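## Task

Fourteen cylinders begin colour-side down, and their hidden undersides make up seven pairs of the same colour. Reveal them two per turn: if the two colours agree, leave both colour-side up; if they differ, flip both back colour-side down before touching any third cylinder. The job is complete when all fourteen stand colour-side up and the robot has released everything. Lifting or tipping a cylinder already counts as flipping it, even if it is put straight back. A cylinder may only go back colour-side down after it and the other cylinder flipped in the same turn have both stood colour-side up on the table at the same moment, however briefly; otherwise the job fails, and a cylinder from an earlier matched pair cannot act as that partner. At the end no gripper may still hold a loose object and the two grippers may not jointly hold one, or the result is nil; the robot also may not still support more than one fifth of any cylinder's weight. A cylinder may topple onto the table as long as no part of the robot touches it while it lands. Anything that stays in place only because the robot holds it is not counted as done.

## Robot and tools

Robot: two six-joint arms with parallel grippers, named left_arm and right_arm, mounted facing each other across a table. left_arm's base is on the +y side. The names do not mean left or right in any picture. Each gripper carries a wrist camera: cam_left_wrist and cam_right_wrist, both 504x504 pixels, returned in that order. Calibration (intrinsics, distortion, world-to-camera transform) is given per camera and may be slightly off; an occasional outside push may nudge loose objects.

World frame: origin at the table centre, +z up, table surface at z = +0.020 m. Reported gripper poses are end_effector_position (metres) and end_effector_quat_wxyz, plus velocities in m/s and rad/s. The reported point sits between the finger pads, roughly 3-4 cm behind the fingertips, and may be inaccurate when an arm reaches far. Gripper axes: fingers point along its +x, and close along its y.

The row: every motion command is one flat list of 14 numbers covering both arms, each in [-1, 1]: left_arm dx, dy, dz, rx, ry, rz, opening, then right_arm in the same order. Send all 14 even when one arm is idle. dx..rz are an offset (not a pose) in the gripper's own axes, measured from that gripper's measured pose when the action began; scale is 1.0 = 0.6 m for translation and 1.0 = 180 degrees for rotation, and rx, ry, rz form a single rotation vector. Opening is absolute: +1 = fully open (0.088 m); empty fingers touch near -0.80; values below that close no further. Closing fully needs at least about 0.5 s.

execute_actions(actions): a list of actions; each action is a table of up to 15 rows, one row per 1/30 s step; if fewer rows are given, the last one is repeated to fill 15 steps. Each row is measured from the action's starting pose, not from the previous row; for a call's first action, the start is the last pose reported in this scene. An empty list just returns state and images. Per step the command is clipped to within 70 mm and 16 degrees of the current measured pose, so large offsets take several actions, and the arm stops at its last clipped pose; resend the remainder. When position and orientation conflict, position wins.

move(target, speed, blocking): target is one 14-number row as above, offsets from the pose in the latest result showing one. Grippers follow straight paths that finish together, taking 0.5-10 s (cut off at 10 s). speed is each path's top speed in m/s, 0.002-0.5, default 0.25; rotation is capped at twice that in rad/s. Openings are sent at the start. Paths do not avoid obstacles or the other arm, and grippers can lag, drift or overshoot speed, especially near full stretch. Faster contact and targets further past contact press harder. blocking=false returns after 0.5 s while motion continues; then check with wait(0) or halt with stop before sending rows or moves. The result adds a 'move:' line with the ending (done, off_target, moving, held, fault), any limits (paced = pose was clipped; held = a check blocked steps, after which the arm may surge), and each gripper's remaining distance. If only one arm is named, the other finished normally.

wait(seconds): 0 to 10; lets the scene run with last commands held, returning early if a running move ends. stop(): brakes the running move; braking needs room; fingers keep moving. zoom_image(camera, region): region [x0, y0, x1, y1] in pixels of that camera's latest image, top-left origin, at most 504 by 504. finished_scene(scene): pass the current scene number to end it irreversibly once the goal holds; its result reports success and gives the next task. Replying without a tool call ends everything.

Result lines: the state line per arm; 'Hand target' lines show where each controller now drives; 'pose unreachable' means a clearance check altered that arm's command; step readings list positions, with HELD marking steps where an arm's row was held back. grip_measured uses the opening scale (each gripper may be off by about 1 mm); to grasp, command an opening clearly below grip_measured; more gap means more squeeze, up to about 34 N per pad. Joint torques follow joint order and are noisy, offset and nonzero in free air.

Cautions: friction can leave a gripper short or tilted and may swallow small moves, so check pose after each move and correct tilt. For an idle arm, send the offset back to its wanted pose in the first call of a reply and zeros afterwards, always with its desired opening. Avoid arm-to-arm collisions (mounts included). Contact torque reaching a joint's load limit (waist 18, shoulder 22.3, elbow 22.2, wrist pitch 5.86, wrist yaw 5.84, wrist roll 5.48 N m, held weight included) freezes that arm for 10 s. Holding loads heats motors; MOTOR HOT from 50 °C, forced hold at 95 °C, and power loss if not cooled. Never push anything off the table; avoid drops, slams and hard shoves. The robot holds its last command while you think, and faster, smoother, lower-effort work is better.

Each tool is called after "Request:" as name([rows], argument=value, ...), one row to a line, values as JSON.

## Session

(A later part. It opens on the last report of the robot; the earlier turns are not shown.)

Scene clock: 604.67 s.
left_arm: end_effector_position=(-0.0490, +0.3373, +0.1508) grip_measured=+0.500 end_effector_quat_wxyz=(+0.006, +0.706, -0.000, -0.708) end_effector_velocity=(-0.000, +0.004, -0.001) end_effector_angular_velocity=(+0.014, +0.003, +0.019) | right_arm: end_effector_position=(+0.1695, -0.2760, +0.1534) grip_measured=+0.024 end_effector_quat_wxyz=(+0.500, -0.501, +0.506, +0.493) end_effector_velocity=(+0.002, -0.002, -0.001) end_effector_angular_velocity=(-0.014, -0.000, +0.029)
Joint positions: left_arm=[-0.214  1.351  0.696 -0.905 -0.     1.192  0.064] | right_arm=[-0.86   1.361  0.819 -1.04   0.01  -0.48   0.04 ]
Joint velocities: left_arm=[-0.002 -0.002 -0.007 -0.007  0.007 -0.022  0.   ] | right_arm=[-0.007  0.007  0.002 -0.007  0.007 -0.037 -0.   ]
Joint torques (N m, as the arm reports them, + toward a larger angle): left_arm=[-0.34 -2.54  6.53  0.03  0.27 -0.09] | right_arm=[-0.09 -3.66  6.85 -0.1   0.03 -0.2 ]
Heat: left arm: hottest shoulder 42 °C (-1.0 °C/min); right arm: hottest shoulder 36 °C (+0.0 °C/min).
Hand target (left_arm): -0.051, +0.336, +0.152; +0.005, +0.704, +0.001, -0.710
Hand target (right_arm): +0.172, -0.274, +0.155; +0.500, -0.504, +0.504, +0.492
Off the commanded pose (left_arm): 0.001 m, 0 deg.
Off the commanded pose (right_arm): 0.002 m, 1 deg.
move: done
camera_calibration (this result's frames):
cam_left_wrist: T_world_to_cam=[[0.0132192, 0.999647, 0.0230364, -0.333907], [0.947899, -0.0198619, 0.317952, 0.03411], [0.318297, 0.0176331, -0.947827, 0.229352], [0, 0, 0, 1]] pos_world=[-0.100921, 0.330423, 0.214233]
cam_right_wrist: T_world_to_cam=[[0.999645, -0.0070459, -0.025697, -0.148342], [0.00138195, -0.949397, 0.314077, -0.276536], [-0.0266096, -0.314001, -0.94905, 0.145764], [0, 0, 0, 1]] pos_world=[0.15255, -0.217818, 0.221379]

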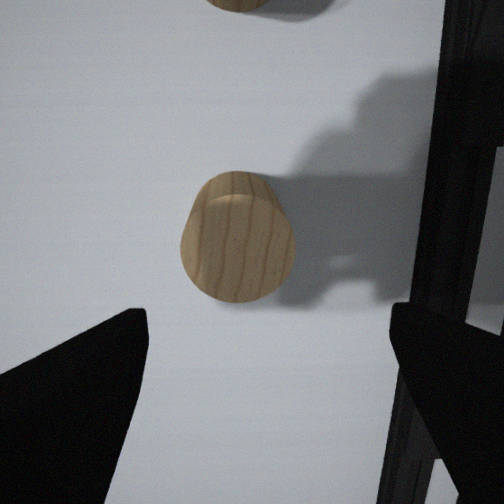

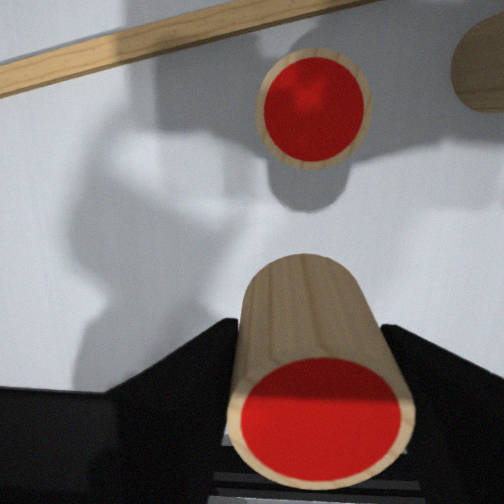

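Request:
move(target=[0.14,0.010,0.012,0,0,0,0.5,0.142,0,0,0,0,0,-0.3], speed=0.07)

Request:
execute_actions([
  [[0,0,0,0,0,0,0.5,0,0,0,0,0,0,0.5]],
  [[0,0,0,0,0,0,0.5,0,0,0,0,0,0,0.5]],
  [[0,0,0,0,0,0,0.5,0,0,0,0,0,0,0.5]],
  [[0,0,0,0,0,0,-0.3,0,0,0,0,0,0,0.5]],
  [[0,0,0,0,0,0,-0.3,0,0,0,0,0,0,0.5]],
])

Request:
move(target=[-0.13,0,0,0,0,0,-0.3,-0.13,0,0,0,0,0,0.5], speed=0.15)

Request:
move(target=[-0.22,0.552,-0.084,0,0,0.506,-0.3,-0.203,0.283,0.243,0,-0.495,0,1], speed=0.4)

Scene clock: 610.77 s.
left_arm: end_effector_position=(-0.0562, +0.3287, +0.0691) grip_measured=+0.500 end_effector_quat_wxyz=(+0.008, +0.705, -0.003, -0.710) end_effector_velocity=(+0.001, +0.002, -0.003) end_effector_angular_velocity=(+0.004, -0.009, +0.015) | right_arm: end_effector_position=(+0.1705, -0.2746, +0.0758) grip_measured=+0.024 end_effector_quat_wxyz=(+0.504, -0.500, +0.502, +0.494) end_effector_velocity=(+0.000, +0.002, +0.001) end_effector_angular_velocity=(+0.014, +0.001, -0.010)
Joint positions: left_arm=[-0.231  1.63   0.541 -0.465  0.001  1.176  0.063] | right_arm=[-0.861  1.526  0.609 -0.653  0.01  -0.481  0.04 ]
Joint velocities: left_arm=[-0.007  0.007 -0.007  0.007 -0.007 -0.022 -0.   ] | right_arm=[-0.002 -0.007 -0.002  0.007 -0.007  0.007 -0.   ]
Joint torques (N m, as the arm reports them, + toward a larger angle): left_arm=[-0.28 -3.28  3.71  0.48  0.02 -0.11] | right_arm=[-0.22 -2.54  2.39  2.11 -0.04 -0.09]
Heat: left arm: hottest shoulder 41 °C (-2.0 °C/min); right arm: hottest shoulder 35 °C (-2.0 °C/min).
Hand target (left_arm): -0.056, +0.331, +0.067; +0.006, +0.706, -0.000, -0.708
Hand target (right_arm): +0.169, -0.278, +0.069; +0.500, -0.501, +0.506, +0.493
Off the commanded pose (left_arm): 0.003 m, 0 deg.
Off the commanded pose (right_arm): 0.008 m, 1 deg.
move: done
camera_calibration (this result's frames):
cam_left_wrist: T_world_to_cam=[[0.0144461, 0.999757, 0.0166227, -0.322894], [0.949012, -0.0189448, 0.31467, 0.0667425], [0.314909, 0.0112294, -0.949055, 0.156458], [0, 0, 0, 1]] pos_world=[-0.107945, 0.322323, 0.132853]
cam_right_wrist: T_world_to_cam=[[0.99978, -0.0068108, -0.0198512, -0.151701], [-0.000446205, -0.952562, 0.304345, -0.2507], [-0.0209823, -0.304269, -0.952355, 0.0745751], [0, 0, 0, 1]] pos_world=[0.153121, -0.21715, 0.14431]

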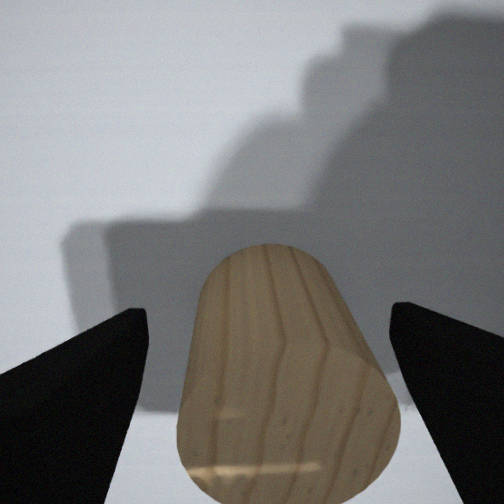

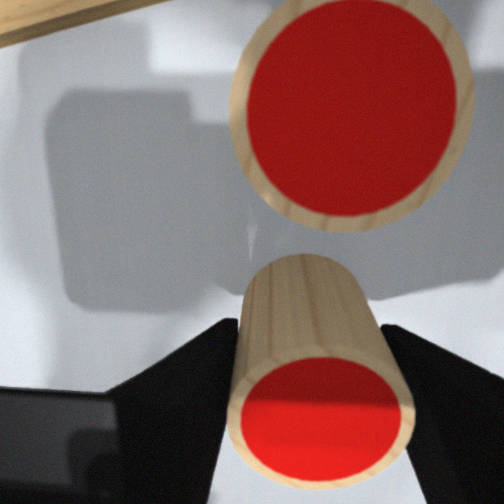

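Scene clock: 613.27 s.
left_arm: end_effector_position=(-0.0562, +0.3289, +0.0691) grip_measured=+0.033 end_effector_quat_wxyz=(+0.008, +0.705, -0.003, -0.710) end_effector_velocity=(+0.002, -0.000, +0.001) end_effector_angular_velocity=(-0.006, -0.021, +0.000) | right_arm: end_effector_position=(+0.1706, -0.2742, +0.0757) grip_measured=+0.500 end_effector_quat_wxyz=(+0.505, -0.500, +0.501, +0.494) end_effector_velocity=(+0.001, -0.003, +0.001) end_effector_angular_velocity=(-0.006, -0.005, -0.000)
Joint positions: left_arm=[-0.231  1.63   0.541 -0.465  0.001  1.176  0.041] | right_arm=[-0.861  1.526  0.609 -0.651  0.009 -0.481  0.063]
Joint velocities: left_arm=[-0.007 -0.002  0.002 -0.007 -0.022 -0.007 -0.   ] | right_arm=[-0.007 -0.007 -0.002 -0.007  0.007 -0.007  0.   ]
Joint torques (N m, as the arm reports them, + toward a larger angle): left_arm=[-0.05 -3.89  4.31  0.25  0.03  0.02] | right_arm=[ 0.04 -4.73  4.4   0.12 -0.04 -0.03]
Heat: left arm: hottest shoulder 41 °C (-2.0 °C/min); right arm: hottest shoulder 35 °C (-2.0 °C/min).
Hand target (left_arm): -0.056, +0.329, +0.069; +0.008, +0.705, -0.003, -0.710
Hand target (right_arm): +0.171, -0.274, +0.076; +0.505, -0.500, +0.501, +0.494
Off the commanded pose (left_arm): 0.000 m, 0 deg.
Off the commanded pose (right_arm): 0.000 m, 0 deg.
Step readings (end_effector_position; steps 1 to 15: 1st action; 16 to 30: 2nd action; 31 to 45: 3rd action; 46 to 60: 4th action; 61 to 75: 5th action):
0: left_arm (-0.0562, +0.3287, +0.0691) | right_arm (+0.1705, -0.2746, +0.0758)
1: left_arm (-0.0562, +0.3286, +0.0691) | right_arm (+0.1705, -0.2746, +0.0759)
2: left_arm (-0.0562, +0.3286, +0.0691) | right_arm (+0.1705, -0.2744, +0.0758)
4: left_arm (-0.0562, +0.3286, +0.0691) | right_arm (+0.1713, -0.2728, +0.0758)
8: left_arm (-0.0562, +0.3286, +0.0691) | right_arm (+0.1707, -0.2739, +0.0757)
15: left_arm (-0.0562, +0.3286, +0.0691) | right_arm (+0.1706, -0.2742, +0.0757)
16: left_arm (-0.0562, +0.3286, +0.0691) | right_arm (+0.1706, -0.2742, +0.0757)
17: left_arm (-0.0562, +0.3286, +0.0691) | right_arm (+0.1706, -0.2742, +0.0757)
19: left_arm (-0.0562, +0.3286, +0.0691) | right_arm (+0.1706, -0.2742, +0.0757)
23: left_arm (-0.0562, +0.3286, +0.0691) | right_arm (+0.1706, -0.2742, +0.0757)
30: left_arm (-0.0562, +0.3286, +0.0691) | right_arm (+0.1706, -0.2742, +0.0757)
31: left_arm (-0.0562, +0.3286, +0.0691) | right_arm (+0.1706, -0.2742, +0.0757)
32: left_arm (-0.0562, +0.3286, +0.0691) | right_arm (+0.1706, -0.2742, +0.0757)
34: left_arm (-0.0562, +0.3286, +0.0691) | right_arm (+0.1706, -0.2742, +0.0757)
38: left_arm (-0.0562, +0.3286, +0.0691) | right_arm (+0.1706, -0.2742, +0.0757)
45: left_arm (-0.0562, +0.3286, +0.0691) | right_arm (+0.1706, -0.2742, +0.0757)
46: left_arm (-0.0562, +0.3286, +0.0691) | right_arm (+0.1706, -0.2742, +0.0757)
47: left_arm (-0.0562, +0.3287, +0.0691) | right_arm (+0.1706, -0.2742, +0.0757)
49: left_arm (-0.0562, +0.3288, +0.0691) | right_arm (+0.1706, -0.2742, +0.0757)
53: left_arm (-0.0562, +0.3289, +0.0691) | right_arm (+0.1706, -0.2742, +0.0757)
60: left_arm (-0.0562, +0.3289, +0.0691) | right_arm (+0.1706, -0.2742, +0.0757)
61: left_arm (-0.0562, +0.3289, +0.0691) | right_arm (+0.1706, -0.2742, +0.0757)
62: left_arm (-0.0562, +0.3289, +0.0691) | right_arm (+0.1706, -0.2742, +0.0757)
64: left_arm (-0.0562, +0.3289, +0.0691) | right_arm (+0.1706, -0.2742, +0.0757)
68: left_arm (-0.0562, +0.3289, +0.0691) | right_arm (+0.1706, -0.2742, +0.0757)
75: end_effector_position above
camera_calibration (this result's frames):
cam_left_wrist: T_world_to_cam=[[0.0144536, 0.999743, 0.0174721, -0.323124], [0.949032, -0.0192185, 0.314593, 0.0668339], [0.314848, 0.0120346, -0.949066, 0.156183], [0, 0, 0, 1]] pos_world=[-0.107931, 0.322445, 0.132848]
cam_right_wrist: T_world_to_cam=[[0.999784, -0.00676927, -0.0196352, -0.15182], [-0.000514786, -0.953181, 0.302399, -0.250254], [-0.0207629, -0.302324, -0.952979, 0.0751919], [0, 0, 0, 1]] pos_world=[0.15322, -0.216833, 0.144352]

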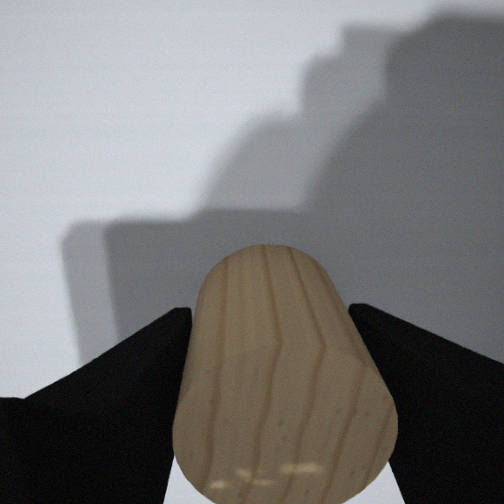

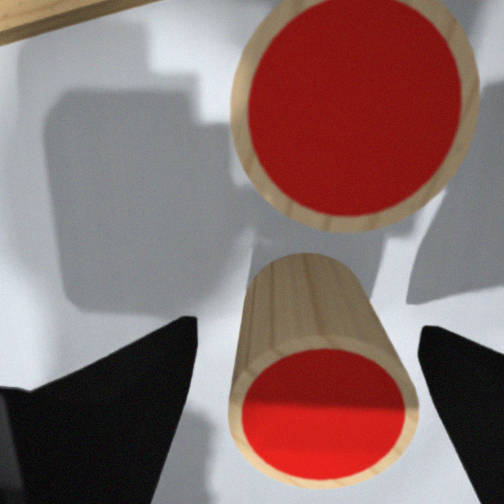

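Scene clock: 614.27 s.
left_arm: end_effector_position=(-0.0546, +0.3328, +0.1426) grip_measured=+0.033 end_effector_quat_wxyz=(+0.002, +0.707, +0.003, -0.707) end_effector_velocity=(+0.003, -0.001, +0.005) end_effector_angular_velocity=(-0.011, -0.019, -0.010) | right_arm: end_effector_position=(+0.1691, -0.2768, +0.1494) grip_measured=+0.500 end_effector_quat_wxyz=(+0.499, -0.502, +0.506, +0.493) end_effector_velocity=(-0.000, +0.001, +0.003) end_effector_angular_velocity=(+0.010, +0.003, +0.005)
Joint positions: left_arm=[-0.231  1.403  0.7   -0.868  0.001  1.176  0.041] | right_arm=[-0.861  1.364  0.805 -1.025  0.009 -0.481  0.063]
Joint velocities: left_arm=[-0.002 -0.012  0.012 -0.022 -0.022  0.007 -0.   ] | right_arm=[-0.002 -0.007  0.007 -0.007 -0.007 -0.007 -0.   ]
Joint torques (N m, as the arm reports them, + toward a larger angle): left_arm=[-0.22 -4.34  6.49 -0.01  0.06 -0.04] | right_arm=[ 0.29 -5.18  6.83 -0.06 -0.03  0.07]
Heat: left arm: hottest shoulder 41 °C (-2.0 °C/min); right arm: hottest shoulder 35 °C (-1.0 °C/min).
Hand target (left_arm): -0.056, +0.330, +0.147; +0.008, +0.704, -0.003, -0.710
Hand target (right_arm): +0.170, -0.274, +0.154; +0.505, -0.500, +0.501, +0.494
Off the commanded pose (left_arm): 0.005 m, 1 deg.
Off the commanded pose (right_arm): 0.005 m, 1 deg.
move: done
camera_calibration (this result's frames):
cam_left_wrist: T_world_to_cam=[[0.014298, 0.999362, 0.0327413, -0.33044], [0.947064, -0.0240383, 0.320143, 0.0429815], [0.320725, 0.0264307, -0.946803, 0.220529], [0, 0, 0, 1]] pos_world=[-0.106711, 0.325434, 0.205857]
cam_right_wrist: T_world_to_cam=[[0.99961, -0.00671792, -0.0271131, -0.147751], [0.00218962, -0.948817, 0.31582, -0.276248], [-0.027847, -0.315756, -0.948432, 0.141345], [0, 0, 0, 1]] pos_world=[0.152234, -0.218471, 0.217295]

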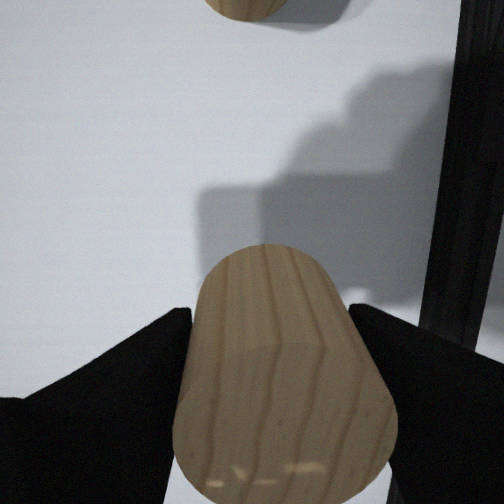

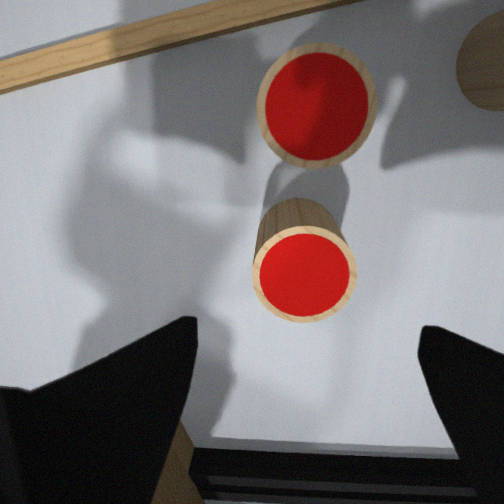

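Scene clock: 616.90 s.
left_arm: end_effector_position=(-0.0031, +0.0051, +0.2734) grip_measured=+0.033 end_effector_quat_wxyz=(+0.503, +0.499, -0.503, -0.495) end_effector_velocity=(-0.002, -0.001, -0.002) end_effector_angular_velocity=(+0.007, +0.021, -0.010) | right_arm: end_effector_position=(+0.0001, -0.1272, +0.2774) grip_measured=+1.000 end_effector_quat_wxyz=(+0.708, +0.005, +0.014, +0.706) end_effector_velocity=(+0.001, +0.001, -0.007) end_effector_angular_velocity=(-0.016, -0.014, +0.000)
Joint positions: left_arm=[ 0.087  1.98   0.92   1.071 -0.074  1.575  0.041] | right_arm=[0.021 1.196 0.301 0.88  0.392 0.033 0.088]
Joint velocities: left_arm=[-0.002  0.002  0.002 -0.007  0.007 -0.022 -0.   ] | right_arm=[-0.007  0.017 -0.007  0.007 -0.007 -0.007  0.   ]
Joint torques (N m, as the arm reports them, + toward a larger angle): left_arm=[ 0.12 -6.8   7.04  2.08  0.21  0.06] | right_arm=[ 0.41 -2.92  4.31  1.97  0.08 -0.17]
Heat: left arm: hottest shoulder 41 °C (-2.0 °C/min); right arm: hottest shoulder 35 °C (-1.0 °C/min).
Hand target (left_arm): -0.003, +0.002, +0.275; +0.504, +0.496, -0.507, -0.493
Hand target (right_arm): +0.000, -0.129, +0.270; +0.708, -0.006, +0.016, +0.706
Off the commanded pose (left_arm): 0.004 m, 1 deg.
Off the commanded pose (right_arm): 0.009 m, 2 deg.
move: off_target (right_arm)
camera_calibration (this result's frames):
cam_left_wrist: T_world_to_cam=[[0.0251369, 0.0212903, -0.999457, 0.279254], [0.945189, 0.325079, 0.0306968, 0.0217962], [0.325556, -0.945447, -0.0119519, 0.0859467], [0, 0, 0, 1]] pos_world=[-0.0556015, 0.0682272, 0.27946]
cam_right_wrist: T_world_to_cam=[[0.99941, 0.0257257, -0.0227394, 0.0285509], [-0.0135489, -0.313047, -0.949641, 0.257495], [-0.0315487, 0.949389, -0.312514, 0.289833], [0, 0, 0, 1]] pos_world=[-0.0159015, -0.195291, 0.335754]

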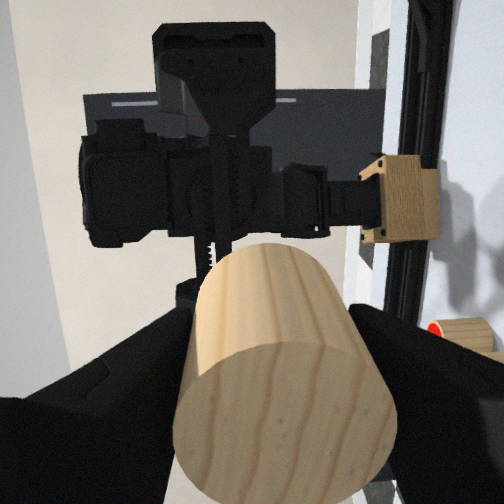

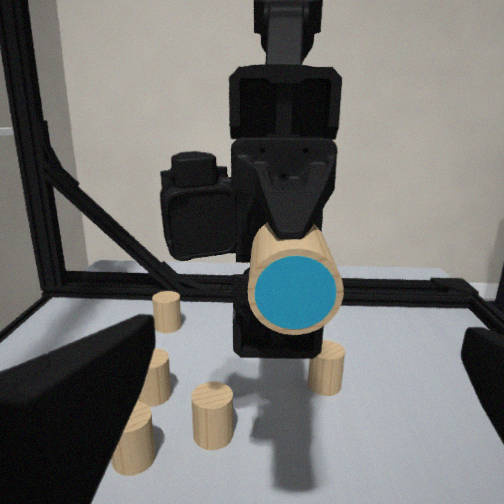

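Request:
move(target=[0,0,0,0,0,0,-0.3,0.145,0.002,-0.008,-0.008,-0.003,0.001,1], speed=0.1)

Request:
execute_actions([
  [[0,0,0,0,0,0,-0.3,0,0,0,0,0,0,-0.3]],
  [[0,0,0,0,0,0,-0.3,0,0,0,0,0,0,-0.3]],
  [[0,0,0,0,0,0,1,0,0,0,0,0,0,-0.3]],
])

Request:
move(target=[-0.1,0,0,-0.004,0.001,-0.002,1,-0.1,0,0,0,0,0,-0.3], speed=0.15)

Request:
move(target=[-0.09,-0.192,0.097,0,0,-0.497,0.5,-0.253,-0.428,-0.197,0,0.505,0,-0.3], speed=0.4)

Scene clock: 622.30 s.
left_arm: end_effector_position=(-0.0032, +0.0049, +0.2733) grip_measured=+0.033 end_effector_quat_wxyz=(+0.503, +0.499, -0.503, -0.495) end_effector_velocity=(-0.000, +0.001, -0.001) end_effector_angular_velocity=(+0.007, -0.008, +0.005) | right_arm: end_effector_position=(-0.0008, -0.0438, +0.2712) grip_measured=+1.000 end_effector_quat_wxyz=(+0.707, +0.001, +0.004, +0.707) end_effector_velocity=(+0.002, +0.002, -0.004) end_effector_angular_velocity=(-0.012, +0.004, -0.000)
Joint positions: left_arm=[ 0.087  1.981  0.92   1.072 -0.073  1.576  0.041] | right_arm=[-0.095  1.592  0.559  1.028  0.274  0.009  0.088]
Joint velocities: left_arm=[-0.002 -0.002 -0.002 -0.007 -0.007  0.007  0.   ] | right_arm=[-0.007  0.007  0.002 -0.007 -0.007  0.007  0.   ]
Joint torques (N m, as the arm reports them, + toward a larger angle): left_arm=[-0.1  -7.67  5.81  1.68  0.   -0.06] | right_arm=[-0.38 -5.13  6.96  1.95 -0.14 -0.17]
Heat: left arm: hottest shoulder 41 °C (-2.0 °C/min); right arm: hottest shoulder 35 °C (-1.0 °C/min).
Hand target (left_arm): -0.003, +0.005, +0.274; +0.503, +0.499, -0.503, -0.495
Hand target (right_arm): -0.001, -0.040, +0.271; +0.707, -0.001, +0.002, +0.707
Off the commanded pose (left_arm): 0.000 m, 0 deg.
Off the commanded pose (right_arm): 0.004 m, 0 deg.
move: done
camera_calibration (this result's frames):
cam_left_wrist: T_world_to_cam=[[0.0255038, 0.0209015, -0.999456, 0.27916], [0.9453, 0.324734, 0.0309129, 0.021877], [0.325203, -0.945574, -0.0114762, 0.0856441], [0, 0, 0, 1]] pos_world=[-0.0556517, 0.0680438, 0.279315]
cam_right_wrist: T_world_to_cam=[[0.999595, 0.0283353, -0.00256771, 0.0218484], [0.00620647, -0.30524, -0.952255, 0.27883], [-0.0277662, 0.951854, -0.305292, 0.206834], [0, 0, 0, 1]] pos_world=[-0.0178271, -0.112385, 0.328718]

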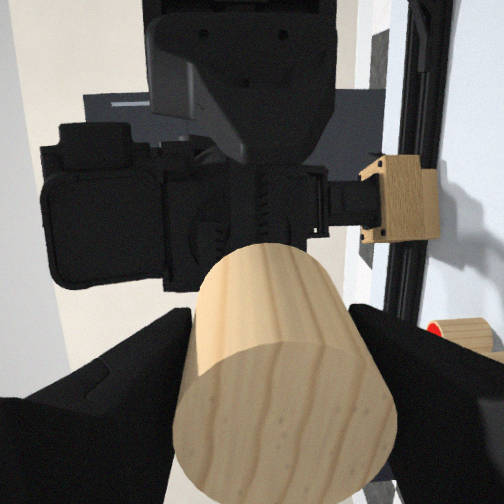

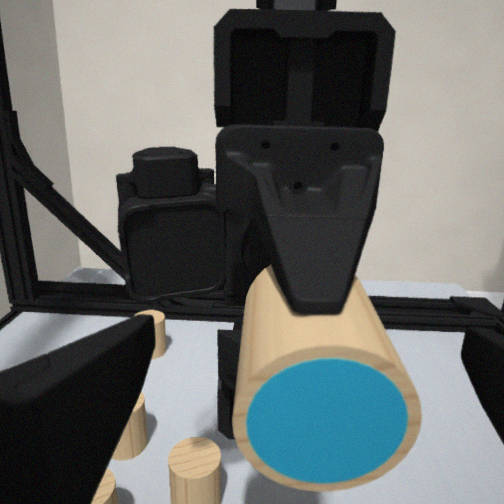

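Scene clock: 623.80 s.
left_arm: end_effector_position=(-0.0037, +0.0049, +0.2733) grip_measured=+1.000 end_effector_quat_wxyz=(+0.502, +0.499, -0.503, -0.496) end_effector_velocity=(+0.000, -0.000, +0.001) end_effector_angular_velocity=(+0.002, -0.008, -0.005) | right_arm: end_effector_position=(-0.0004, -0.0437, +0.2712) grip_measured=+0.025 end_effector_quat_wxyz=(+0.708, +0.001, +0.004, +0.706) end_effector_velocity=(+0.002, -0.000, -0.002) end_effector_angular_velocity=(-0.007, +0.005, -0.000)
Joint positions: left_arm=[ 0.086  1.981  0.92   1.072 -0.073  1.576  0.088] | right_arm=[-0.095  1.592  0.559  1.028  0.275  0.009  0.04 ]
Joint velocities: left_arm=[ 0.002 -0.002  0.002 -0.007  0.007  0.007  0.   ] | right_arm=[-0.007 -0.002 -0.002 -0.007 -0.007  0.007 -0.   ]
Joint torques (N m, as the arm reports them, + toward a larger angle): left_arm=[ 0.   -7.4   5.77  1.72  0.   -0.03] | right_arm=[ 0.09 -6.31  5.51  1.83  0.01 -0.01]
Heat: left arm: hottest shoulder 41 °C (-2.0 °C/min); right arm: hottest shoulder 35 °C (-1.0 °C/min).
Hand target (left_arm): -0.004, +0.005, +0.273; +0.502, +0.499, -0.503, -0.496
Hand target (right_arm): -0.000, -0.044, +0.271; +0.708, +0.001, +0.004, +0.706
Off the commanded pose (left_arm): 0.000 m, 0 deg.
Off the commanded pose (right_arm): 0.000 m, 0 deg.
Step readings (end_effector_position; steps 1 to 15: 1st action; 16 to 30: 2nd action; 31 to 45: 3rd action):
0: left_arm (-0.0032, +0.0049, +0.2733) | right_arm (-0.0008, -0.0438, +0.2712)
1: left_arm (-0.0032, +0.0049, +0.2733) | right_arm (-0.0008, -0.0438, +0.2712)
2: left_arm (-0.0032, +0.0049, +0.2733) | right_arm (-0.0008, -0.0438, +0.2712)
4: left_arm (-0.0032, +0.0049, +0.2733) | right_arm (-0.0008, -0.0438, +0.2712)
8: left_arm (-0.0032, +0.0049, +0.2733) | right_arm (-0.0008, -0.0438, +0.2712)
15: left_arm (-0.0037, +0.0049, +0.2733) | right_arm (-0.0004, -0.0437, +0.2712)
16: left_arm (-0.0037, +0.0049, +0.2733) | right_arm (-0.0004, -0.0437, +0.2712)
17: left_arm (-0.0037, +0.0049, +0.2733) | right_arm (-0.0004, -0.0437, +0.2712)
19: left_arm (-0.0037, +0.0049, +0.2733) | right_arm (-0.0004, -0.0437, +0.2712)
23: left_arm (-0.0037, +0.0049, +0.2733) | right_arm (-0.0004, -0.0437, +0.2712)
30: left_arm (-0.0037, +0.0049, +0.2733) | right_arm (-0.0004, -0.0437, +0.2712)
31: left_arm (-0.0037, +0.0049, +0.2733) | right_arm (-0.0004, -0.0437, +0.2712)
32: left_arm (-0.0037, +0.0049, +0.2733) | right_arm (-0.0004, -0.0437, +0.2712)
34: left_arm (-0.0037, +0.0049, +0.2733) | right_arm (-0.0004, -0.0437, +0.2712)
38: left_arm (-0.0037, +0.0049, +0.2733) | right_arm (-0.0004, -0.0437, +0.2712)
45: end_effector_position above
camera_calibration (this result's frames):
cam_left_wrist: T_world_to_cam=[[0.0255444, 0.0208619, -0.999456, 0.279173], [0.945794, 0.323291, 0.030921, 0.0223571], [0.32376, -0.94607, -0.0114728, 0.0858232], [0, 0, 0, 1]] pos_world=[-0.0560627, 0.0681427, 0.279314]
cam_right_wrist: T_world_to_cam=[[0.999637, 0.02681, -0.00256377, 0.0213511], [0.00574443, -0.305248, -0.952256, 0.278844], [-0.0263126, 0.951895, -0.305291, 0.206795], [0, 0, 0, 1]] pos_world=[-0.0175038, -0.112303, 0.328718]

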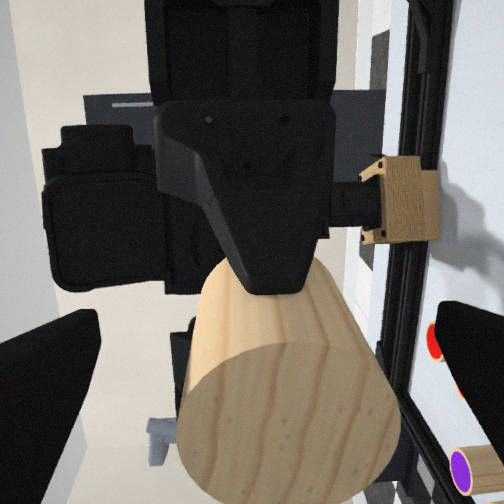

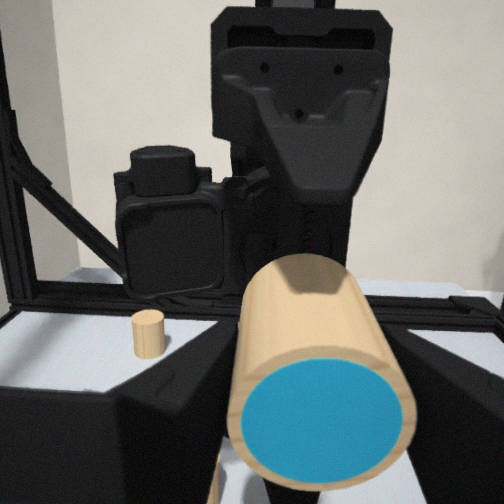

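Scene clock: 624.70 s.
left_arm: end_effector_position=(-0.0040, +0.0627, +0.2689) grip_measured=+1.000 end_effector_quat_wxyz=(+0.500, +0.500, -0.497, -0.502) end_effector_velocity=(+0.000, +0.003, -0.002) end_effector_angular_velocity=(+0.017, -0.009, +0.005) | right_arm: end_effector_position=(-0.0008, -0.1005, +0.2736) grip_measured=+0.024 end_effector_quat_wxyz=(+0.708, +0.003, +0.003, +0.706) end_effector_velocity=(+0.001, -0.002, -0.003) end_effector_angular_velocity=(-0.016, -0.013, -0.005)
Joint positions: left_arm=[ 0.072  1.819  0.669  1.146 -0.086  1.566  0.088] | right_arm=[-0.023  1.36   0.366  0.993  0.347  0.009  0.04 ]
Joint velocities: left_arm=[-0.002 -0.017 -0.012 -0.022 -0.007  0.007  0.   ] | right_arm=[ 0.002 -0.012 -0.007 -0.022  0.007 -0.007 -0.   ]
Joint torques (N m, as the arm reports them, + toward a larger angle): left_arm=[-0.18 -7.43  4.76  2.02 -0.2  -0.13] | right_arm=[ 0.56 -5.62  4.2   1.74  0.14  0.01]
Heat: left arm: hottest shoulder 42 °C (-1.0 °C/min); right arm: hottest shoulder 35 °C (-2.0 °C/min).
Hand target (left_arm): -0.004, +0.065, +0.273; +0.505, +0.498, -0.498, -0.500
Hand target (right_arm): -0.000, -0.104, +0.272; +0.708, +0.001, +0.005, +0.706
Off the commanded pose (left_arm): 0.004 m, 1 deg.
Off the commanded pose (right_arm): 0.004 m, 0 deg.
move: done
camera_calibration (this result's frames):
cam_left_wrist: T_world_to_cam=[[0.0168387, 0.0368026, -0.999181, 0.272506], [0.946185, 0.322429, 0.0278216, 0.00501545], [0.323189, -0.945878, -0.0293928, 0.145319], [0, 0, 0, 1]] pos_world=[-0.0562996, 0.125808, 0.276415]
cam_right_wrist: T_world_to_cam=[[0.999623, 0.0272052, -0.00362705, 0.0236596], [0.00473258, -0.30103, -0.953603, 0.264616], [-0.0270348, 0.953227, -0.301045, 0.260496], [0, 0, 0, 1]] pos_world=[-0.0178606, -0.169298, 0.330845]

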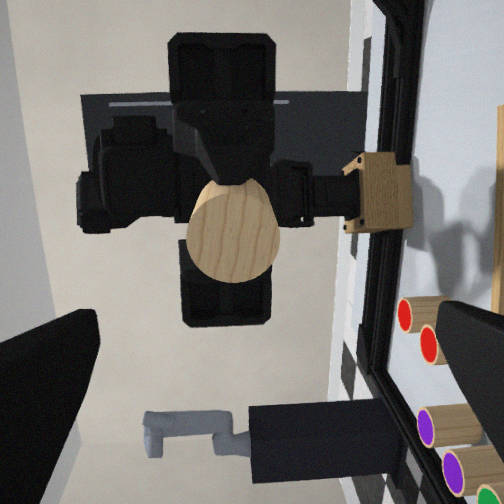

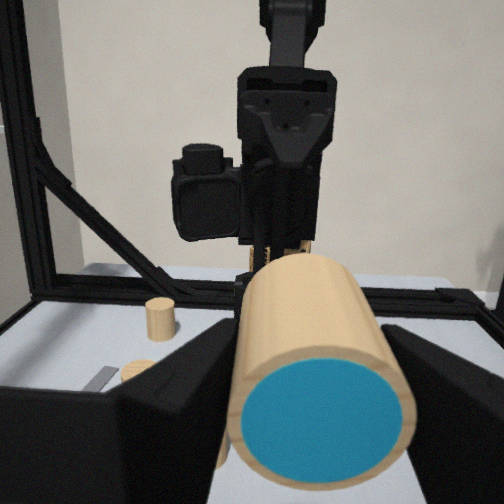

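Scene clock: 627.27 s.
left_arm: end_effector_position=(-0.0611, +0.1175, +0.1548) grip_measured=+0.500 end_effector_quat_wxyz=(+0.006, +0.705, -0.000, -0.709) end_effector_velocity=(+0.003, +0.003, -0.001) end_effector_angular_velocity=(+0.020, -0.012, +0.010) | right_arm: end_effector_position=(+0.2529, -0.2534, +0.1560) grip_measured=+0.024 end_effector_quat_wxyz=(+0.501, -0.502, +0.505, +0.492) end_effector_velocity=(+0.001, -0.002, -0.002) end_effector_angular_velocity=(-0.008, +0.017, -0.005)
Joint positions: left_arm=[-0.045  2.147  1.66  -1.075  0.003  1.361  0.064] | right_arm=[-1.093  1.617  1.063 -1.024  0.014 -0.712  0.04 ]
Joint velocities: left_arm=[ 0.002  0.007  0.007 -0.022 -0.007 -0.007 -0.   ] | right_arm=[-0.012  0.012  0.002 -0.007 -0.007 -0.007 -0.   ]
Joint torques (N m, as the arm reports them, + toward a larger angle): left_arm=[-0.23 -7.57  6.89  0.01  0.22 -0.09] | right_arm=[-0.1  -5.22  6.78 -0.09  0.1  -0.18]
Heat: left arm: hottest shoulder 42 °C (+0.0 °C/min); right arm: hottest shoulder 35 °C (-2.0 °C/min).
Hand target (left_arm): -0.063, +0.116, +0.153; +0.004, +0.703, +0.002, -0.711
Hand target (right_arm): +0.256, -0.252, +0.156; +0.499, -0.504, +0.505, +0.491
Off the commanded pose (left_arm): 0.002 m, 0 deg.
Off the commanded pose (right_arm): 0.003 m, 1 deg.
move: done
camera_calibration (this result's frames):
cam_left_wrist: T_world_to_cam=[[0.0144151, 0.999619, 0.0235365, -0.114113], [0.94829, -0.0211318, 0.316701, 0.0403302], [0.317078, 0.0177541, -0.948233, 0.240864], [0, 0, 0, 1]] pos_world=[-0.112972, 0.110645, 0.218308]
cam_right_wrist: T_world_to_cam=[[0.999688, -0.0077996, -0.0237154, -0.23203], [0.0000443761, -0.949387, 0.314109, -0.255695], [-0.024965, -0.314012, -0.949091, 0.157131], [0, 0, 0, 1]] pos_world=[0.235891, -0.195223, 0.223945]

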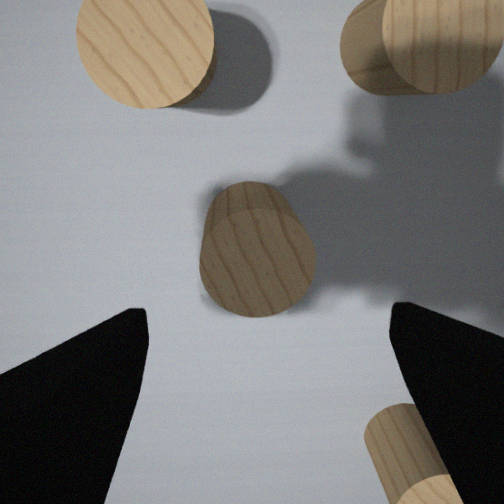

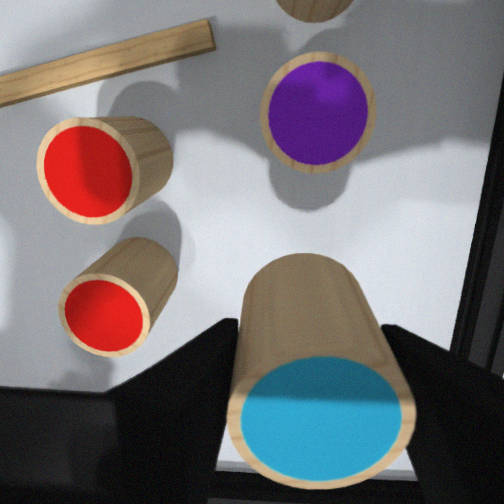

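Request:
move(target=[0.134,-0.001,0.002,0,0,0,0.5,0.144,-0.003,0,0,0,0,-0.3], speed=0.07)

Request:
execute_actions([
  [[0,0,0,0,0,0,-0.3,0,0,0,0,0,0,0.5]],
  [[0,0,0,0,0,0,-0.3,0,0,0,0,0,0,0.5]],
])

Request:
move(target=[-0.13,0,0,0,0,0,-0.3,-0.13,0,0,0,0,0,0.5], speed=0.15)

Request:
move(target=[-0.21,0.197,-0.097,0,0,0.505,-0.3,-0.205,0.423,0.205,0,-0.497,0,1], speed=0.4)

Scene clock: 633.03 s.
left_arm: end_effector_position=(-0.0615, +0.1154, +0.0789) grip_measured=+0.500 end_effector_quat_wxyz=(+0.009, +0.705, -0.004, -0.710) end_effector_velocity=(-0.002, +0.001, -0.003) end_effector_angular_velocity=(+0.001, -0.008, -0.029) | right_arm: end_effector_position=(+0.2566, -0.2518, +0.0779) grip_measured=+0.024 end_effector_quat_wxyz=(+0.507, -0.501, +0.501, +0.491) end_effector_velocity=(+0.002, +0.003, +0.000) end_effector_angular_velocity=(+0.021, -0.009, +0.005)
Joint positions: left_arm=[-0.045  2.255  1.516 -0.813  0.003  1.361  0.063] | right_arm=[-1.099  1.763  0.879 -0.679  0.014 -0.714  0.04 ]
Joint velocities: left_arm=[-0.007  0.007 -0.002  0.007 -0.007  0.022 -0.   ] | right_arm=[-0.002 -0.002 -0.002  0.022 -0.007 -0.007 -0.   ]
Joint torques (N m, as the arm reports them, + toward a larger angle): left_arm=[-0.32 -7.83  4.8   0.46  0.06 -0.06] | right_arm=[-0.26 -4.66  2.91  1.52 -0.05 -0.19]
Heat: left arm: hottest shoulder 42 °C (+0.0 °C/min); right arm: hottest shoulder 35 °C (-4.0 °C/min).
Hand target (left_arm): -0.062, +0.118, +0.075; +0.006, +0.705, -0.000, -0.709
Hand target (right_arm): +0.255, -0.255, +0.070; +0.501, -0.502, +0.505, +0.492
Off the commanded pose (left_arm): 0.005 m, 1 deg.
Off the commanded pose (right_arm): 0.009 m, 1 deg.
move: off_target (right_arm)
camera_calibration (this result's frames):
cam_left_wrist: T_world_to_cam=[[0.0140711, 0.999806, 0.0137967, -0.109548], [0.948928, -0.0177018, 0.314995, 0.0644794], [0.315178, 0.00865979, -0.948993, 0.170119], [0, 0, 0, 1]] pos_world=[-0.113263, 0.109195, 0.142643]
cam_right_wrist: T_world_to_cam=[[0.999855, -0.0114063, -0.0126202, -0.239362], [-0.00704382, -0.952904, 0.30319, -0.227864], [-0.0154841, -0.303057, -0.952847, 0.0842865], [0, 0, 0, 1]] pos_world=[0.239027, -0.19432, 0.146377]

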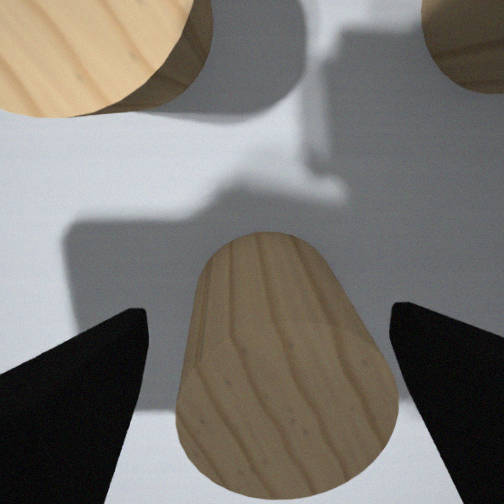

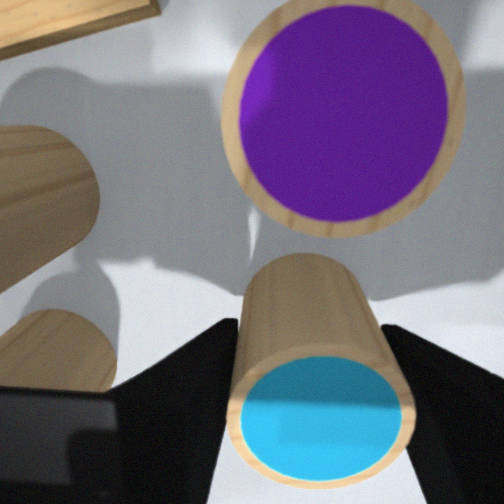

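Scene clock: 634.03 s.
left_arm: end_effector_position=(-0.0615, +0.1156, +0.0789) grip_measured=+0.036 end_effector_quat_wxyz=(+0.009, +0.705, -0.004, -0.709) end_effector_velocity=(+0.003, +0.003, +0.001) end_effector_angular_velocity=(+0.015, -0.010, +0.025) | right_arm: end_effector_position=(+0.2568, -0.2514, +0.0779) grip_measured=+0.500 end_effector_quat_wxyz=(+0.508, -0.500, +0.500, +0.491) end_effector_velocity=(+0.000, +0.001, +0.000) end_effector_angular_velocity=(+0.010, +0.001, -0.010)
Joint positions: left_arm=[-0.045  2.255  1.516 -0.813  0.003  1.361  0.041] | right_arm=[-1.099  1.763  0.879 -0.677  0.014 -0.714  0.063]
Joint velocities: left_arm=[ 0.002 -0.002  0.002 -0.022 -0.007 -0.022 -0.   ] | right_arm=[-0.002 -0.002 -0.002  0.007 -0.007  0.007  0.   ]
Joint torques (N m, as the arm reports them, + toward a larger angle): left_arm=[-0.08 -8.7   5.42  0.25  0.07  0.01] | right_arm=[ 0.05 -6.66  4.52  0.11 -0.04 -0.02]
Heat: left arm: hottest shoulder 43 °C (+2.0 °C/min); right arm: hottest shoulder 35 °C (-4.0 °C/min).
Hand target (left_arm): -0.061, +0.116, +0.079; +0.009, +0.705, -0.004, -0.709
Hand target (right_arm): +0.257, -0.251, +0.078; +0.508, -0.500, +0.500, +0.491
Off the commanded pose (left_arm): 0.000 m, 0 deg.
Off the commanded pose (right_arm): 0.000 m, 0 deg.
Step readings (end_effector_position; steps 1 to 15: 1st action; 16 to 30: 2nd action):
0: left_arm (-0.0615, +0.1154, +0.0789) | right_arm (+0.2566, -0.2518, +0.0779)
1: left_arm (-0.0615, +0.1153, +0.0789) | right_arm (+0.2566, -0.2518, +0.0779)
2: left_arm (-0.0615, +0.1154, +0.0789) | right_arm (+0.2566, -0.2517, +0.0778)
4: left_arm (-0.0615, +0.1155, +0.0789) | right_arm (+0.2574, -0.2508, +0.0779)
8: left_arm (-0.0615, +0.1156, +0.0789) | right_arm (+0.2569, -0.2513, +0.0778)
15: left_arm (-0.0615, +0.1156, +0.0789) | right_arm (+0.2568, -0.2514, +0.0779)
16: left_arm (-0.0615, +0.1156, +0.0789) | right_arm (+0.2568, -0.2514, +0.0779)
17: left_arm (-0.0615, +0.1156, +0.0789) | right_arm (+0.2568, -0.2514, +0.0779)
19: left_arm (-0.0615, +0.1156, +0.0789) | right_arm (+0.2567, -0.2515, +0.0778)
23: left_arm (-0.0615, +0.1156, +0.0789) | right_arm (+0.2568, -0.2514, +0.0779)
30: end_effector_position above
camera_calibration (this result's frames):
cam_left_wrist: T_world_to_cam=[[0.0144501, 0.99979, 0.0145437, -0.109746], [0.948871, -0.0182984, 0.315134, 0.064506], [0.315334, 0.00924636, -0.948936, 0.170042], [0, 0, 0, 1]] pos_world=[-0.113242, 0.109331, 0.142627]
cam_right_wrist: T_world_to_cam=[[0.999864, -0.0113753, -0.0119382, -0.239597], [-0.00724964, -0.953488, 0.301345, -0.227446], [-0.0148108, -0.301218, -0.95344, 0.0847448], [0, 0, 0, 1]] pos_world=[0.239171, -0.194065, 0.146478]

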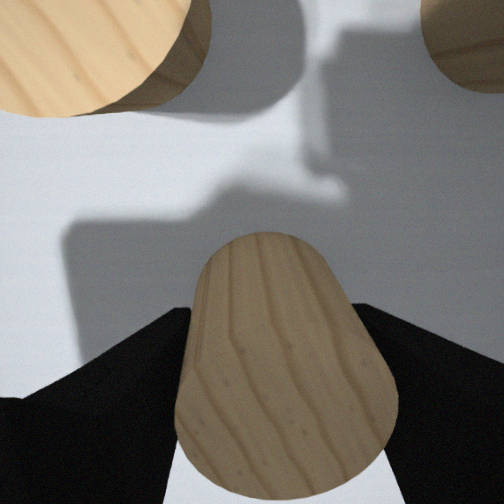

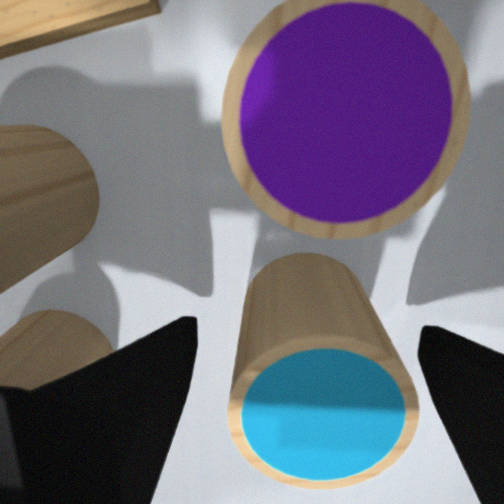

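Scene clock: 635.00 s.
left_arm: end_effector_position=(-0.0606, +0.1198, +0.1488) grip_measured=+0.035 end_effector_quat_wxyz=(+0.002, +0.706, +0.003, -0.708) end_effector_velocity=(+0.000, -0.000, +0.005) end_effector_angular_velocity=(+0.001, -0.008, -0.010) | right_arm: end_effector_position=(+0.2541, -0.2541, +0.1510) grip_measured=+0.500 end_effector_quat_wxyz=(+0.502, -0.501, +0.506, +0.491) end_effector_velocity=(-0.002, -0.002, +0.002) end_effector_angular_velocity=(-0.004, +0.014, -0.010)
Joint positions: left_arm=[-0.045  2.153  1.646 -1.065  0.003  1.361  0.041] | right_arm=[-1.098  1.623  1.048 -1.002  0.014 -0.714  0.063]
Joint velocities: left_arm=[-0.002 -0.002  0.017 -0.022 -0.007  0.007 -0.   ] | right_arm=[-0.002 -0.002  0.007 -0.022 -0.007  0.007 -0.   ]
Joint torques (N m, as the arm reports them, + toward a larger angle): left_arm=[-0.14 -9.8   6.98  0.    0.07 -0.03] | right_arm=[ 0.33 -7.17  6.74 -0.14 -0.04  0.08]
Heat: left arm: hottest shoulder 43 °C (+1.0 °C/min); right arm: hottest shoulder 35 °C (-4.0 °C/min).
Hand target (left_arm): -0.061, +0.117, +0.157; +0.009, +0.705, -0.004, -0.709
Hand target (right_arm): +0.256, -0.251, +0.156; +0.508, -0.500, +0.500, +0.491
Off the commanded pose (left_arm): 0.009 m, 1 deg.
Off the commanded pose (right_arm): 0.006 m, 1 deg.
move: off_target (left_arm)
camera_calibration (this result's frames):
cam_left_wrist: T_world_to_cam=[[0.0143481, 0.999292, 0.0347746, -0.117951], [0.94756, -0.0246932, 0.318623, 0.0419133], [0.319256, 0.0283794, -0.947243, 0.233719], [0, 0, 0, 1]] pos_world=[-0.112639, 0.11227, 0.212136]
cam_right_wrist: T_world_to_cam=[[0.999683, -0.0108244, -0.0227384, -0.234256], [-0.00316343, -0.949736, 0.313035, -0.253883], [-0.024984, -0.312864, -0.949469, 0.152548], [0, 0, 0, 1]] pos_world=[0.23719, -0.195931, 0.218987]

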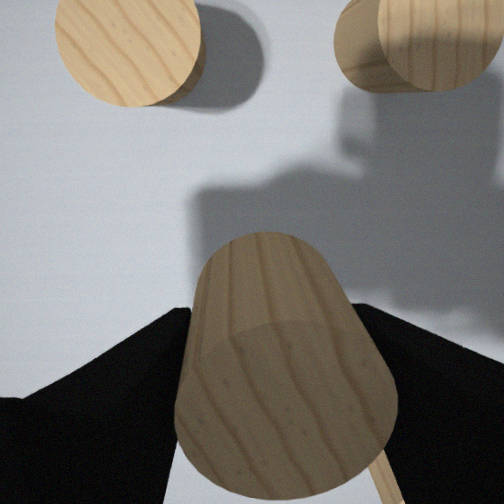

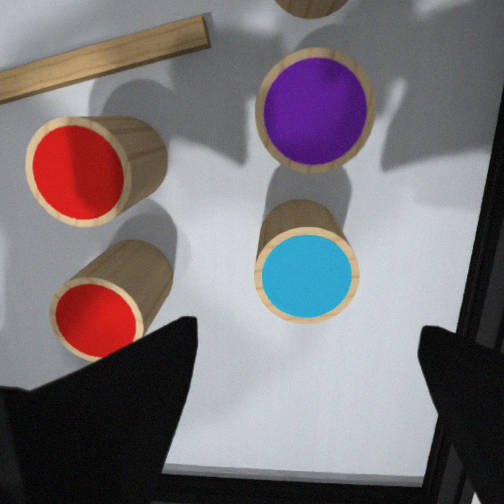

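Scene clock: 637.63 s.
left_arm: end_effector_position=(-0.0025, +0.0044, +0.2743) grip_measured=+0.034 end_effector_quat_wxyz=(+0.502, +0.499, -0.501, -0.497) end_effector_velocity=(-0.000, +0.000, -0.003) end_effector_angular_velocity=(+0.002, +0.007, +0.005) | right_arm: end_effector_position=(+0.0012, -0.1265, +0.2801) grip_measured=+1.000 end_effector_quat_wxyz=(+0.710, +0.007, +0.009, +0.704) end_effector_velocity=(-0.002, -0.000, -0.002) end_effector_angular_velocity=(+0.002, -0.021, +0.010)
Joint positions: left_arm=[ 0.089  1.976  0.925  1.059 -0.071  1.572  0.041] | right_arm=[0.017 1.197 0.304 0.889 0.392 0.025 0.088]
Joint velocities: left_arm=[-0.002  0.007 -0.002  0.007 -0.007 -0.007 -0.   ] | right_arm=[ 0.002  0.012 -0.007  0.022 -0.007 -0.022  0.   ]
Joint torques (N m, as the arm reports them, + toward a larger angle): left_arm=[ 0.25 -6.85  6.67  2.13  0.2   0.06] | right_arm=[ 0.41 -2.93  4.39  1.96  0.11 -0.17]
Heat: left arm: hottest shoulder 43 °C (+1.0 °C/min); right arm: hottest shoulder 35 °C (-3.0 °C/min).
Hand target (left_arm): -0.002, +0.002, +0.275; +0.503, +0.497, -0.505, -0.496
Hand target (right_arm): +0.001, -0.128, +0.272; +0.710, -0.004, +0.011, +0.704
Off the commanded pose (left_arm): 0.003 m, 0 deg.
Off the commanded pose (right_arm): 0.009 m, 2 deg.
move: off_target (right_arm)
camera_calibration (this result's frames):
cam_left_wrist: T_world_to_cam=[[0.0220247, 0.0254507, -0.999433, 0.280118], [0.945416, 0.324564, 0.0290993, 0.0219021], [0.325121, -0.945521, -0.0169131, 0.0864036], [0, 0, 0, 1]] pos_world=[-0.0549677, 0.0674586, 0.280783]
cam_right_wrist: T_world_to_cam=[[0.999588, 0.0218091, -0.0186604, 0.0258382], [-0.0111704, -0.303288, -0.952833, 0.262471], [-0.0264399, 0.952649, -0.30292, 0.287746], [0, 0, 0, 1]] pos_world=[-0.0152876, -0.19508, 0.337738]

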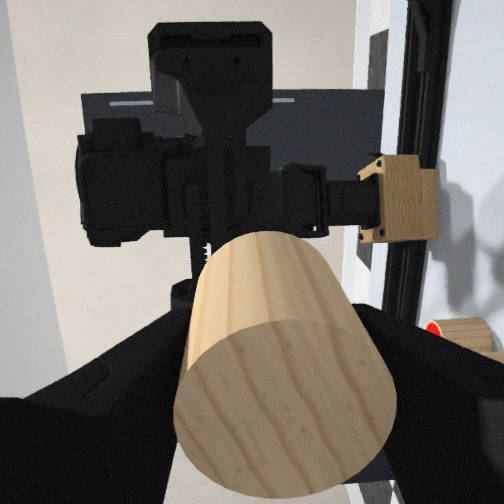

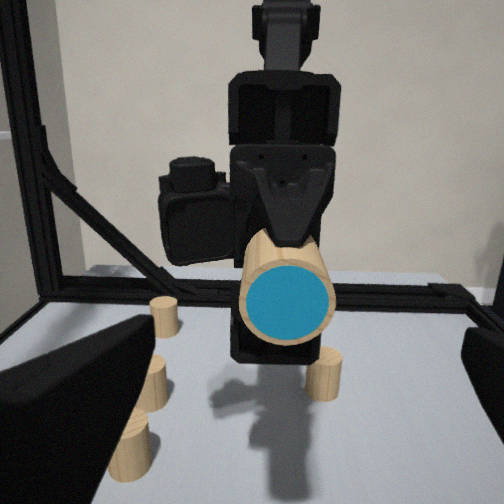

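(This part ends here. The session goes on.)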